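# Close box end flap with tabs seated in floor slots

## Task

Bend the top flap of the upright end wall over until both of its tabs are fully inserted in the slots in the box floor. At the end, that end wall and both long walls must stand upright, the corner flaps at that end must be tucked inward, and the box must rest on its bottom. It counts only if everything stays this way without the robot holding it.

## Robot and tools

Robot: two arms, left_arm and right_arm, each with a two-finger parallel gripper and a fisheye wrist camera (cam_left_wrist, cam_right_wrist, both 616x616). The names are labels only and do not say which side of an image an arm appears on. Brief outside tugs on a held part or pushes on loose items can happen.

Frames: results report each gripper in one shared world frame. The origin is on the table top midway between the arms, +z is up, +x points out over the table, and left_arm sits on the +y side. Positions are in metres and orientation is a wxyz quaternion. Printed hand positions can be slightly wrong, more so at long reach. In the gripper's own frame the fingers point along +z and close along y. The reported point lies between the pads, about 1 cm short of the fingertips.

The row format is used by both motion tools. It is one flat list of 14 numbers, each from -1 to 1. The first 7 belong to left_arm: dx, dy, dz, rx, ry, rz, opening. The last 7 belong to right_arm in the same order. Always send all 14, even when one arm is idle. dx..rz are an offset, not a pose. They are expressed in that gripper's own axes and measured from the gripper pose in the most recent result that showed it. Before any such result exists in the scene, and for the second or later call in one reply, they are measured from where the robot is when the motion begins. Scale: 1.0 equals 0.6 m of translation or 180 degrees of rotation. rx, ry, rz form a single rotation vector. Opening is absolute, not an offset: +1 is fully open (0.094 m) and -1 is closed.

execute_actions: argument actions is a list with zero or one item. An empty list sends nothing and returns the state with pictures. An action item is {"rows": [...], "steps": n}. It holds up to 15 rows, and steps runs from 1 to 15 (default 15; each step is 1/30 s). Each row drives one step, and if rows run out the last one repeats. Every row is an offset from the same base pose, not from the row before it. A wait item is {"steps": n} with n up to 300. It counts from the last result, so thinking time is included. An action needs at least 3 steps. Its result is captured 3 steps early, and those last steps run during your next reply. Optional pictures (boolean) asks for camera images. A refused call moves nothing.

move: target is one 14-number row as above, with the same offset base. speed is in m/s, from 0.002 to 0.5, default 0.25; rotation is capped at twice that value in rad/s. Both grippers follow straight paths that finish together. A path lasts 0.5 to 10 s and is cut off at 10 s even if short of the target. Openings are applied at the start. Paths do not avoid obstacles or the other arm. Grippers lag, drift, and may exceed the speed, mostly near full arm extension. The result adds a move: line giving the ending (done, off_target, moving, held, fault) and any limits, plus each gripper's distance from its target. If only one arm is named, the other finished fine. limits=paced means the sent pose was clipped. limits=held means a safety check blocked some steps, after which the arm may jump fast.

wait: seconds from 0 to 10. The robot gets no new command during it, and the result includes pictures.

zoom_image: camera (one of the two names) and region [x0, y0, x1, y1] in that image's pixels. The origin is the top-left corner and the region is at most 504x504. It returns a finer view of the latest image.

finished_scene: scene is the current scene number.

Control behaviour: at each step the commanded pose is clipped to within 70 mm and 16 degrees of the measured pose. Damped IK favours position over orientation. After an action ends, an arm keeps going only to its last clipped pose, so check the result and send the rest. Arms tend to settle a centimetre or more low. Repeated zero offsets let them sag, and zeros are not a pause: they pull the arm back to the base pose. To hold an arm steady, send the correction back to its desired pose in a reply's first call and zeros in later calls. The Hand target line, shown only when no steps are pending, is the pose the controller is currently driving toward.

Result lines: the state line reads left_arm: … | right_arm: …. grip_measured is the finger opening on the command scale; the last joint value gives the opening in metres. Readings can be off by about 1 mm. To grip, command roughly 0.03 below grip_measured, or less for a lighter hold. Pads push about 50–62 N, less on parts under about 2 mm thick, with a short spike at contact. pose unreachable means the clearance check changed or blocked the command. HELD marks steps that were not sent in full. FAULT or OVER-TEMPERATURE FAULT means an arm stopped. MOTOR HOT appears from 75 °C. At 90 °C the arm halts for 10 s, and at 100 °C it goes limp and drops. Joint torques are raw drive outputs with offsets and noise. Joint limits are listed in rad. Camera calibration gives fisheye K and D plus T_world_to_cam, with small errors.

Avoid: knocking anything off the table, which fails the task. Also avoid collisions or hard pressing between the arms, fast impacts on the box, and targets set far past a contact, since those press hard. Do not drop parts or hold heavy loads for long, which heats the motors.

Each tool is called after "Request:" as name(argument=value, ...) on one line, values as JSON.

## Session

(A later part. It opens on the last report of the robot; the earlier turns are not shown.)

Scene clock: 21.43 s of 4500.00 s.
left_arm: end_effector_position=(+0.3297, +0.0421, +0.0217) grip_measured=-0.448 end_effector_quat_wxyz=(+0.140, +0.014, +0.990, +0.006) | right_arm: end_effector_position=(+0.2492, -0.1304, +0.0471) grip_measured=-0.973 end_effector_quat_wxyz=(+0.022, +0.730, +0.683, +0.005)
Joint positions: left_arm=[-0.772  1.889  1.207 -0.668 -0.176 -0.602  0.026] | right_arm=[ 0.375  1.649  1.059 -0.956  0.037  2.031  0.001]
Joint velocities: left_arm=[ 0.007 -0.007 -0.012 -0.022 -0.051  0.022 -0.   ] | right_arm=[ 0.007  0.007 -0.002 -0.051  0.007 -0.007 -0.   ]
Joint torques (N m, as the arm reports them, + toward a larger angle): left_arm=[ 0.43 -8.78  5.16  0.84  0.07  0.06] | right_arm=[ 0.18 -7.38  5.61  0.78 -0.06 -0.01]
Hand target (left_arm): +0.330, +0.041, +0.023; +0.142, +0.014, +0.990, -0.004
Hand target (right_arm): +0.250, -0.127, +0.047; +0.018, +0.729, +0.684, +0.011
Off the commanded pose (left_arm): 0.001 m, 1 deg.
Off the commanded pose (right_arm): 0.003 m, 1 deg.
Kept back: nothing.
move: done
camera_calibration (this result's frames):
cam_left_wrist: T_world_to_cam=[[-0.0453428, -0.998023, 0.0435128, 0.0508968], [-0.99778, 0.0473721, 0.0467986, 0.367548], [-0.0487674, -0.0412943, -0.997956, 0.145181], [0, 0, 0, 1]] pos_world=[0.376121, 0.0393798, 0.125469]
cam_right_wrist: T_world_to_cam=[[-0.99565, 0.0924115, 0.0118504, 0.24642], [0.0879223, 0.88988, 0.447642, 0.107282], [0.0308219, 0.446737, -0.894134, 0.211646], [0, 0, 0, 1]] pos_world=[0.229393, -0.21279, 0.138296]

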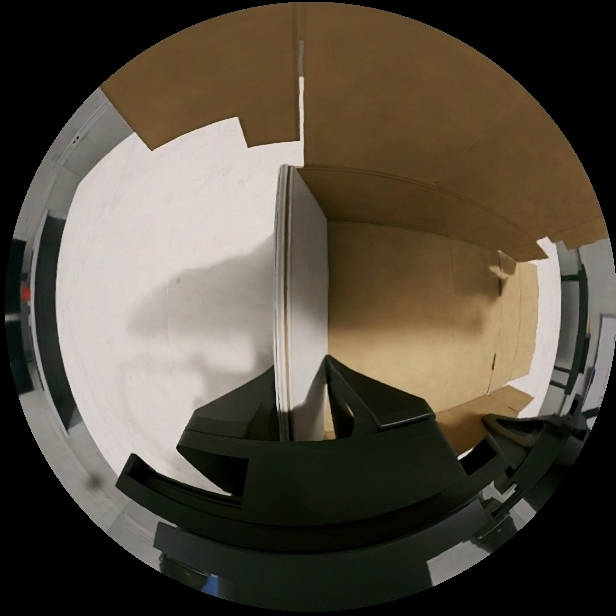

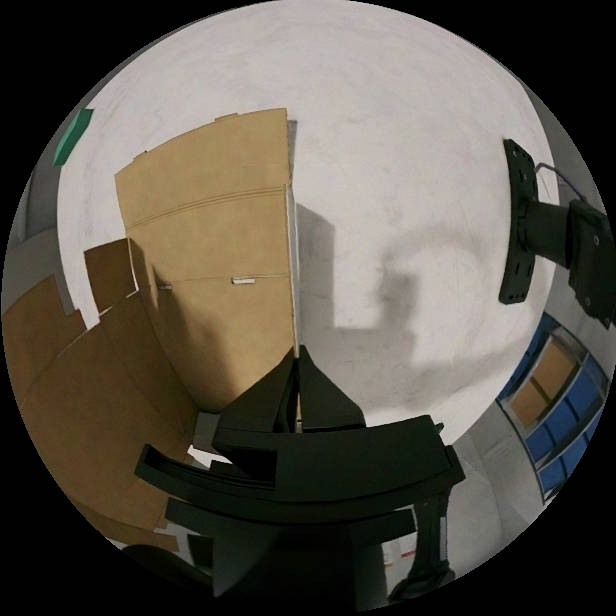

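Request:
move(target=[0,0.005,0.012,0,0,0,-0.9,0,0,0,0,0,0,-1], speed=0.03)

Request:
move(target=[0,0,0,0,0,0,-0.3,0,0,0,0,0,0,0])

Request:
move(target=[-0.04,-0.005,-0.15,0,0,0,-0.3,-0.1,0,-0.15,0,0,0,0], speed=0.12)

Request:
move(target=[0,0,-0.01,0,0,0,-1,0,0,0,0,0,0,0])

Scene clock: 22.37 s of 4500.00 s.
left_arm: end_effector_position=(+0.3315, +0.0465, +0.0216) grip_measured=-0.877 end_effector_quat_wxyz=(+0.139, +0.020, +0.990, +0.011) | right_arm: end_effector_position=(+0.2503, -0.1339, +0.0472) grip_measured=-0.973 end_effector_quat_wxyz=(+0.028, +0.731, +0.682, +0.002)
Joint positions: left_arm=[-0.762  1.889  1.207 -0.672 -0.179 -0.58   0.006] | right_arm=[ 0.371  1.649  1.059 -0.957  0.052  2.03   0.001]
Joint velocities: left_arm=[-0.002  0.007 -0.012 -0.007 -0.022  0.022  0.   ] | right_arm=[-0.002 -0.007 -0.017  0.037 -0.022 -0.007 -0.   ]
Joint torques (N m, as the arm reports them, + toward a larger angle): left_arm=[-0.03 -7.25  5.08  0.98 -0.04 -0.13] | right_arm=[ 0.32 -7.37  5.63  0.7  -0.09  0.01]
Hand target (left_arm): +0.332, +0.045, +0.015; +0.140, +0.014, +0.990, +0.006
Hand target (right_arm): +0.249, -0.130, +0.047; +0.022, +0.730, +0.683, +0.005
Off the commanded pose (left_arm): 0.007 m, 1 deg.
Off the commanded pose (right_arm): 0.004 m, 1 deg.
Kept back: nothing.
move: done
camera_calibration (this result's frames):
cam_left_wrist: T_world_to_cam=[[-0.0551911, -0.99793, 0.0330244, 0.058882], [-0.997206, 0.0567584, 0.0485679, 0.368512], [-0.0503418, -0.0302516, -0.998274, 0.14538], [0, 0, 0, 1]] pos_world=[0.378051, 0.042242, 0.125287]
cam_right_wrist: T_world_to_cam=[[-0.995333, 0.0962922, 0.00627627, 0.24857], [0.0893841, 0.895511, 0.43597, 0.111225], [0.03636, 0.434497, -0.899939, 0.210535], [0, 0, 0, 1]] pos_world=[0.229813, -0.215016, 0.139418]

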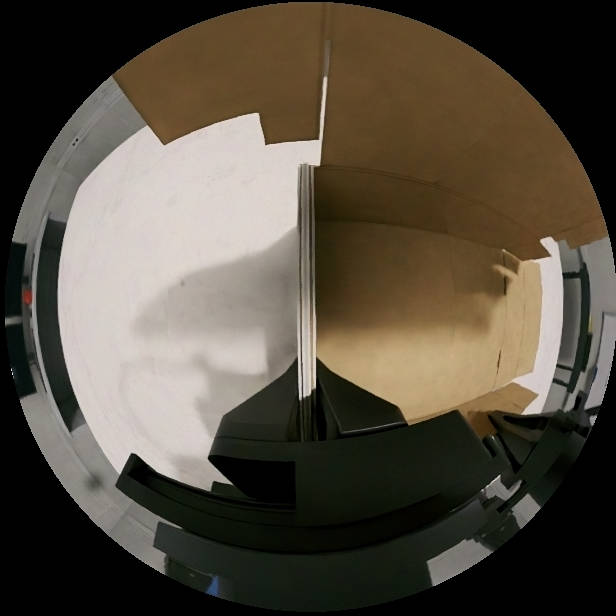

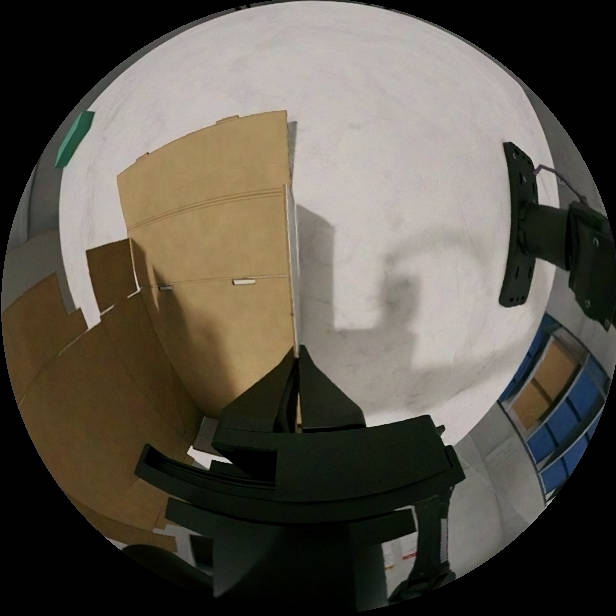

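Scene clock: 22.87 s of 4500.00 s.
left_arm: end_effector_position=(+0.3313, +0.0463, +0.0215) grip_measured=-0.301 end_effector_quat_wxyz=(+0.139, +0.020, +0.990, +0.010) | right_arm: end_effector_position=(+0.2505, -0.1338, +0.0472) grip_measured=-0.001 end_effector_quat_wxyz=(+0.028, +0.731, +0.682, +0.002)
Joint positions: left_arm=[-0.762  1.889  1.207 -0.672 -0.177 -0.58   0.033] | right_arm=[ 0.371  1.649  1.059 -0.956  0.051  2.03   0.047]
Joint velocities: left_arm=[ 0.012 -0.007 -0.017 -0.022 -0.051 -0.037 -0.   ] | right_arm=[-0.002  0.002 -0.012 -0.051 -0.007 -0.022  0.   ]
Joint torques (N m, as the arm reports them, + toward a larger angle): left_arm=[ 0.   -7.89  6.31  0.6  -0.12  0.01] | right_arm=[ 0.04 -7.38  5.62  0.69  0.04  0.  ]
Hand target (left_arm): +0.331, +0.046, +0.022; +0.139, +0.020, +0.990, +0.011
Hand target (right_arm): +0.250, -0.134, +0.047; +0.028, +0.731, +0.682, +0.002
Off the commanded pose (left_arm): 0.000 m, 0 deg.
Off the commanded pose (right_arm): 0.000 m, 0 deg.
Kept back: nothing.
move: done
camera_calibration (this result's frames):
cam_left_wrist: T_world_to_cam=[[-0.0559188, -0.997847, 0.0342617, 0.0588599], [-0.997091, 0.0575906, 0.0499221, 0.368161], [-0.0517878, -0.0313705, -0.998165, 0.14581], [0, 0, 0, 1]] pos_world=[0.377932, 0.0421047, 0.125146]
cam_right_wrist: T_world_to_cam=[[-0.995338, 0.0962792, 0.00578058, 0.248728], [0.0891315, 0.895232, 0.436596, 0.111087], [0.0368602, 0.435076, -0.899639, 0.21041], [0, 0, 0, 1]] pos_world=[0.229911, -0.21494, 0.139355]

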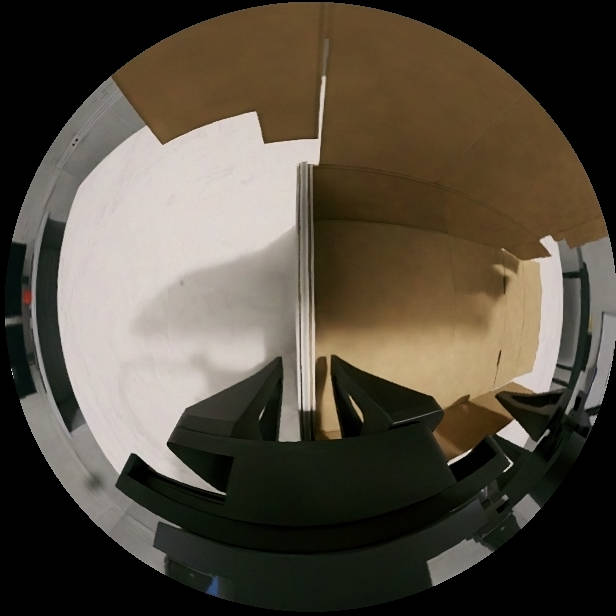

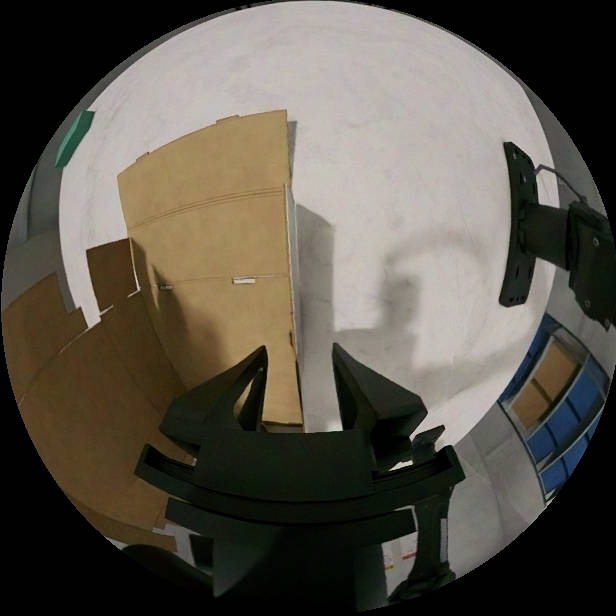

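Scene clock: 24.37 s of 4500.00 s.
left_arm: end_effector_position=(+0.3243, +0.0470, +0.0976) grip_measured=-0.301 end_effector_quat_wxyz=(+0.120, +0.022, +0.992, +0.022) | right_arm: end_effector_position=(+0.2407, -0.1888, +0.1286) grip_measured=-0.001 end_effector_quat_wxyz=(+0.024, +0.730, +0.683, -0.006)
Joint positions: left_arm=[-0.771  1.822  1.445 -1.023 -0.176 -0.589  0.033] | right_arm=[ 0.185  1.508  1.247 -1.295  0.047  1.842  0.047]
Joint velocities: left_arm=[ 0.002 -0.002 -0.002  0.007 -0.007 -0.022 -0.001] | right_arm=[ 0.002  0.002  0.007 -0.051  0.007  0.022  0.002]
Joint torques (N m, as the arm reports them, + toward a larger angle): left_arm=[-0.88 -9.37  9.18  0.4  -0.14 -0.09] | right_arm=[-0.62 -7.16  7.86  0.45  0.01 -0.05]
Hand target (left_arm): +0.327, +0.041, +0.115; +0.138, +0.020, +0.990, +0.010
Hand target (right_arm): +0.242, -0.190, +0.138; +0.028, +0.731, +0.682, +0.002
Off the commanded pose (left_arm): 0.019 m, 3 deg.
Off the commanded pose (right_arm): 0.011 m, 1 deg.
Kept back: nothing.
move: off_target (left_arm, right_arm)
camera_calibration (this result's frames):
cam_left_wrist: T_world_to_cam=[[-0.0555233, -0.99839, 0.0115768, 0.05869], [-0.994502, 0.0563307, 0.0882801, 0.35285], [-0.0887901, -0.00661159, -0.996028, 0.232047], [0, 0, 0, 1]] pos_world=[0.374772, 0.0402535, 0.199297]
cam_right_wrist: T_world_to_cam=[[-0.995214, 0.0950032, 0.0228841, 0.241353], [0.0955747, 0.897491, 0.430552, 0.125358], [0.0203655, 0.430678, -0.902276, 0.311496], [0, 0, 0, 1]] pos_world=[0.221873, -0.269592, 0.221559]

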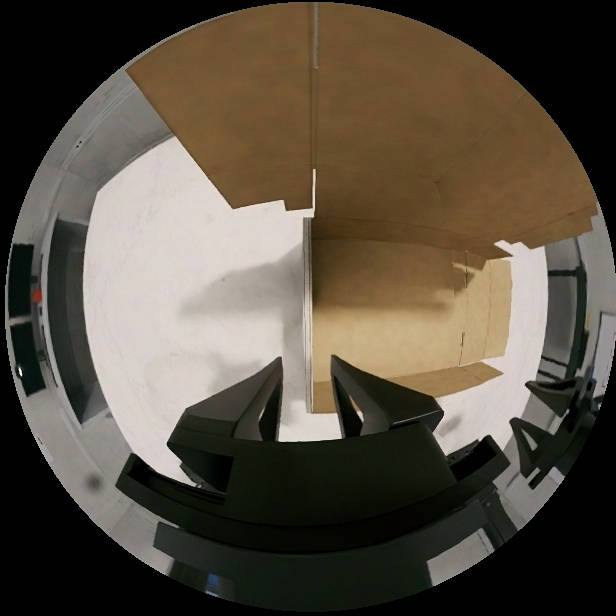

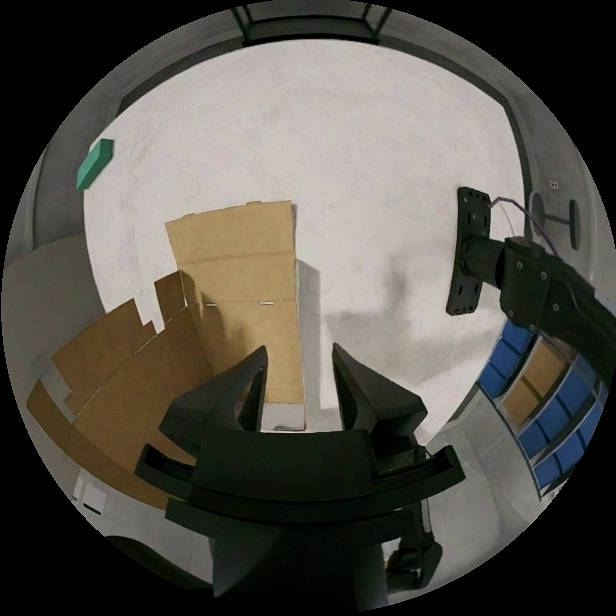

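Scene clock: 25.07 s of 4500.00 s.
left_arm: end_effector_position=(+0.3220, +0.0487, +0.0971) grip_measured=-0.979 end_effector_quat_wxyz=(+0.115, +0.023, +0.993, +0.025) | right_arm: end_effector_position=(+0.2407, -0.1888, +0.1286) grip_measured=-0.001 end_effector_quat_wxyz=(+0.024, +0.730, +0.683, -0.006)
Joint positions: left_arm=[-0.771  1.822  1.445 -1.034 -0.176 -0.589  0.001] | right_arm=[ 0.185  1.508  1.247 -1.295  0.047  1.842  0.047]
Joint velocities: left_arm=[-0.007 -0.002 -0.012 -0.037 -0.007 -0.037 -0.   ] | right_arm=[-0.012 -0.017  0.007 -0.081 -0.066 -0.007 -0.   ]
Joint torques (N m, as the arm reports them, + toward a larger angle): left_arm=[-0.37 -8.19  7.9   0.35 -0.11 -0.02] | right_arm=[-0.01 -6.24  5.89  0.68  0.03  0.01]
Hand target (left_arm): +0.323, +0.047, +0.103; +0.120, +0.022, +0.992, +0.022
Hand target (right_arm): +0.241, -0.189, +0.129; +0.024, +0.730, +0.683, -0.006
Off the commanded pose (left_arm): 0.007 m, 1 deg.
Off the commanded pose (right_arm): 0.000 m, 0 deg.
Kept back: nothing.
move: done
camera_calibration (this result's frames):
cam_left_wrist: T_world_to_cam=[[-0.0555045, -0.998445, 0.00527088, 0.0608534], [-0.993598, 0.0557538, 0.0982524, 0.349256], [-0.0983935, 0.000216318, -0.995148, 0.234042], [0, 0, 0, 1]] pos_world=[0.373426, 0.0412358, 0.198271]
cam_right_wrist: T_world_to_cam=[[-0.995214, 0.0950032, 0.0228841, 0.241353], [0.0955747, 0.897491, 0.430552, 0.125358], [0.0203655, 0.430678, -0.902276, 0.311496], [0, 0, 0, 1]] pos_world=[0.221873, -0.269592, 0.221559]

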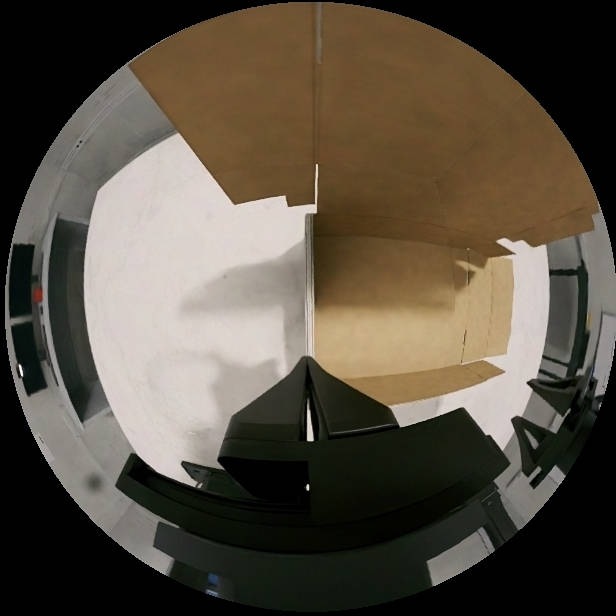

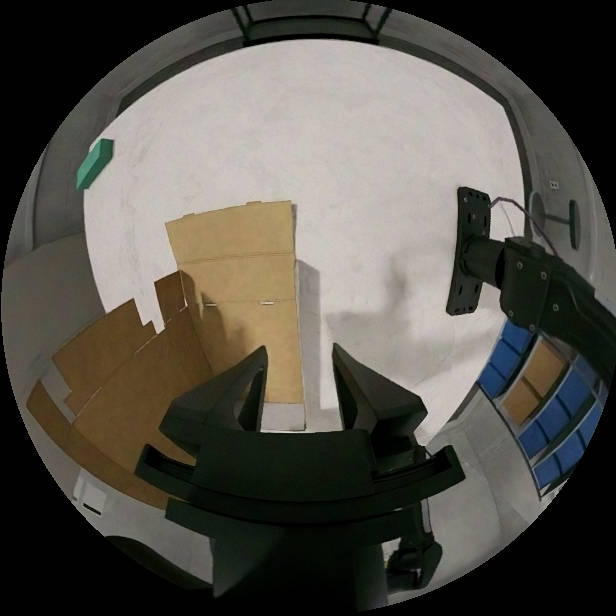

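Request:
move(target=[0.015,0,0.07,0,0,0,-1,0,0,0,0,0,0,0], speed=0.03)

Request:
move(target=[-0.02,0,-0.1,0,0,0,-1,0,0,0,0,0,0,0], speed=0.1)

Scene clock: 27.57 s of 4500.00 s.
left_arm: end_effector_position=(+0.3292, +0.0470, +0.0730) grip_measured=-0.979 end_effector_quat_wxyz=(+0.134, +0.021, +0.990, +0.022) | right_arm: end_effector_position=(+0.2407, -0.1888, +0.1286) grip_measured=-0.001 end_effector_quat_wxyz=(+0.024, +0.730, +0.683, -0.006)
Joint positions: left_arm=[-0.771  1.834  1.354 -0.896 -0.193 -0.589  0.001] | right_arm=[ 0.185  1.508  1.247 -1.295  0.047  1.842  0.047]
Joint velocities: left_arm=[-0.002  0.007 -0.007 -0.007  0.037  0.037 -0.   ] | right_arm=[-0.017 -0.002 -0.002 -0.022  0.066  0.022 -0.001]
Joint torques (N m, as the arm reports them, + toward a larger angle): left_arm=[ 0.68 -6.39  3.49  0.82  0.09  0.08] | right_arm=[-0.01 -6.23  5.87  0.67  0.04  0.01]
Hand target (left_arm): +0.323, +0.051, +0.055; +0.115, +0.023, +0.993, +0.026
Hand target (right_arm): +0.241, -0.189, +0.129; +0.024, +0.730, +0.683, -0.006
Off the commanded pose (left_arm): 0.020 m, 2 deg.
Off the commanded pose (right_arm): 0.000 m, 0 deg.
Kept back: nothing.
move: off_target (left_arm)
camera_calibration (this result's frames):
cam_left_wrist: T_world_to_cam=[[-0.0531767, -0.998524, 0.0110707, 0.0585144], [-0.996778, 0.0537439, 0.0595415, 0.362832], [-0.0600486, -0.00786883, -0.998164, 0.198687], [0, 0, 0, 1]] pos_world=[0.376705, 0.0404915, 0.176071]
cam_right_wrist: T_world_to_cam=[[-0.995214, 0.0950032, 0.0228841, 0.241353], [0.0955747, 0.897491, 0.430552, 0.125358], [0.0203655, 0.430678, -0.902276, 0.311496], [0, 0, 0, 1]] pos_world=[0.221873, -0.269592, 0.221559]

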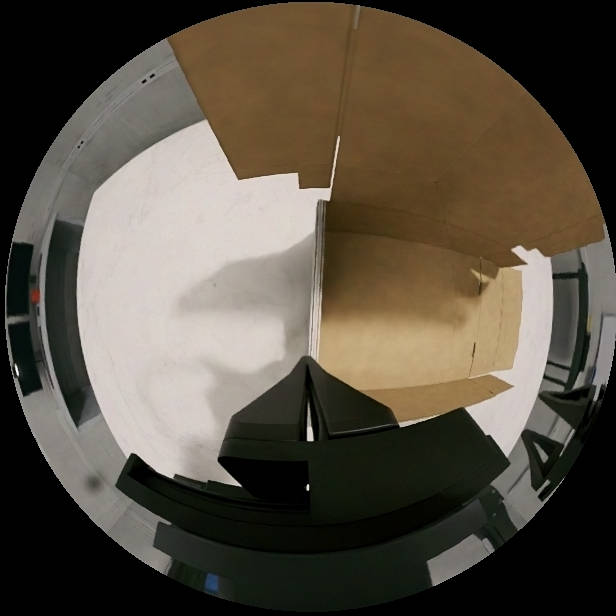

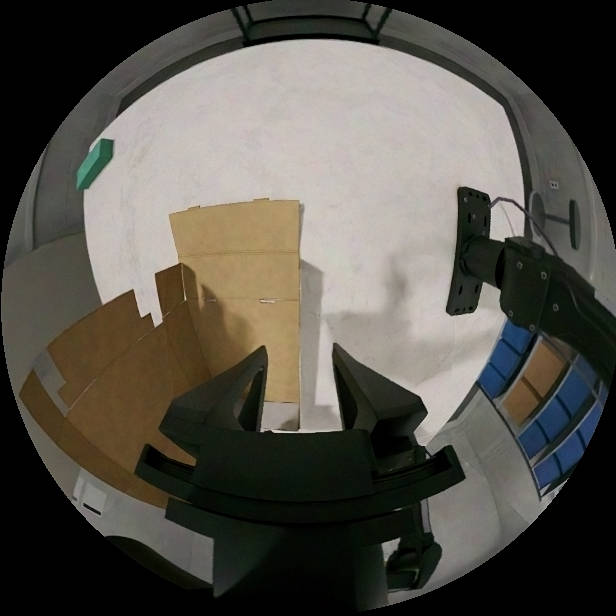

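Scene clock: 28.77 s of 4500.00 s.
left_arm: end_effector_position=(+0.3211, +0.0493, +0.1176) grip_measured=-0.979 end_effector_quat_wxyz=(+0.117, +0.023, +0.992, +0.034) | right_arm: end_effector_position=(+0.2407, -0.1888, +0.1286) grip_measured=-0.001 end_effector_quat_wxyz=(+0.024, +0.730, +0.683, -0.006)
Joint positions: left_arm=[-0.779  1.818  1.519 -1.122 -0.193 -0.596  0.001] | right_arm=[ 0.185  1.508  1.247 -1.295  0.047  1.842  0.047]
Joint velocities: left_arm=[-0.002 -0.002 -0.017 -0.037  0.037 -0.007 -0.001] | right_arm=[ 0.002 -0.012 -0.012 -0.022 -0.037  0.066 -0.001]
Joint torques (N m, as the arm reports them, + toward a larger angle): left_arm=[-0.84 -9.3   9.13  0.38 -0.14 -0.08] | right_arm=[ 0.01 -6.25  5.87  0.66  0.03  0.01]
Hand target (left_arm): +0.323, +0.044, +0.134; +0.135, +0.021, +0.990, +0.022
Hand target (right_arm): +0.241, -0.189, +0.129; +0.024, +0.730, +0.683, -0.006
Off the commanded pose (left_arm): 0.018 m, 2 deg.
Off the commanded pose (right_arm): 0.000 m, 0 deg.
Kept back: nothing.
move: off_target (left_arm)
camera_calibration (this result's frames):
cam_left_wrist: T_world_to_cam=[[-0.0541908, -0.99846, -0.0119018, 0.0629598], [-0.994058, 0.0528173, 0.0951822, 0.347027], [-0.0944069, 0.0169891, -0.995389, 0.252231], [0, 0, 0, 1]] pos_world=[0.372189, 0.0402486, 0.218787]
cam_right_wrist: T_world_to_cam=[[-0.995214, 0.0950032, 0.0228841, 0.241353], [0.0955747, 0.897491, 0.430552, 0.125358], [0.0203655, 0.430678, -0.902276, 0.311496], [0, 0, 0, 1]] pos_world=[0.221873, -0.269592, 0.221559]

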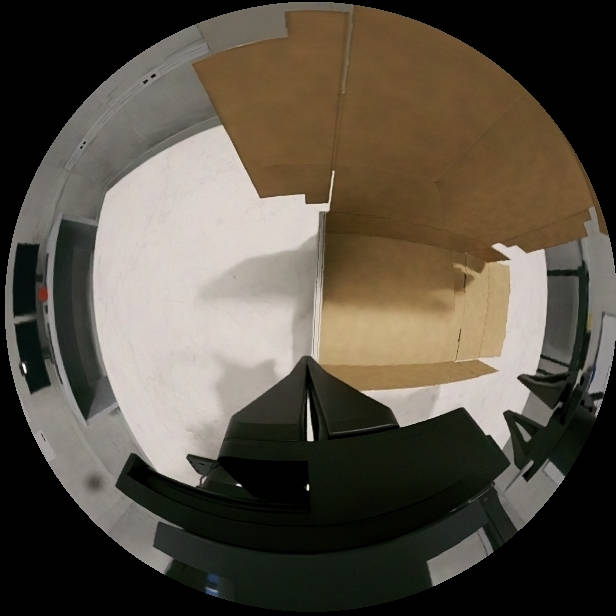

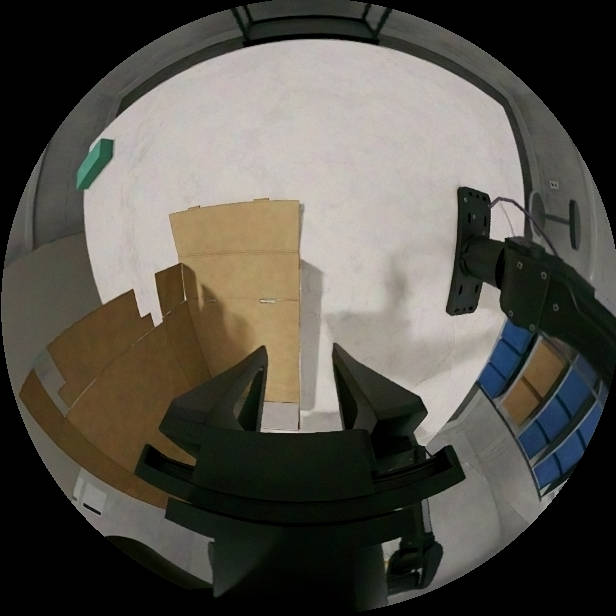

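Request:
finished_scene(scene=2)

The scene is finished: the task was done.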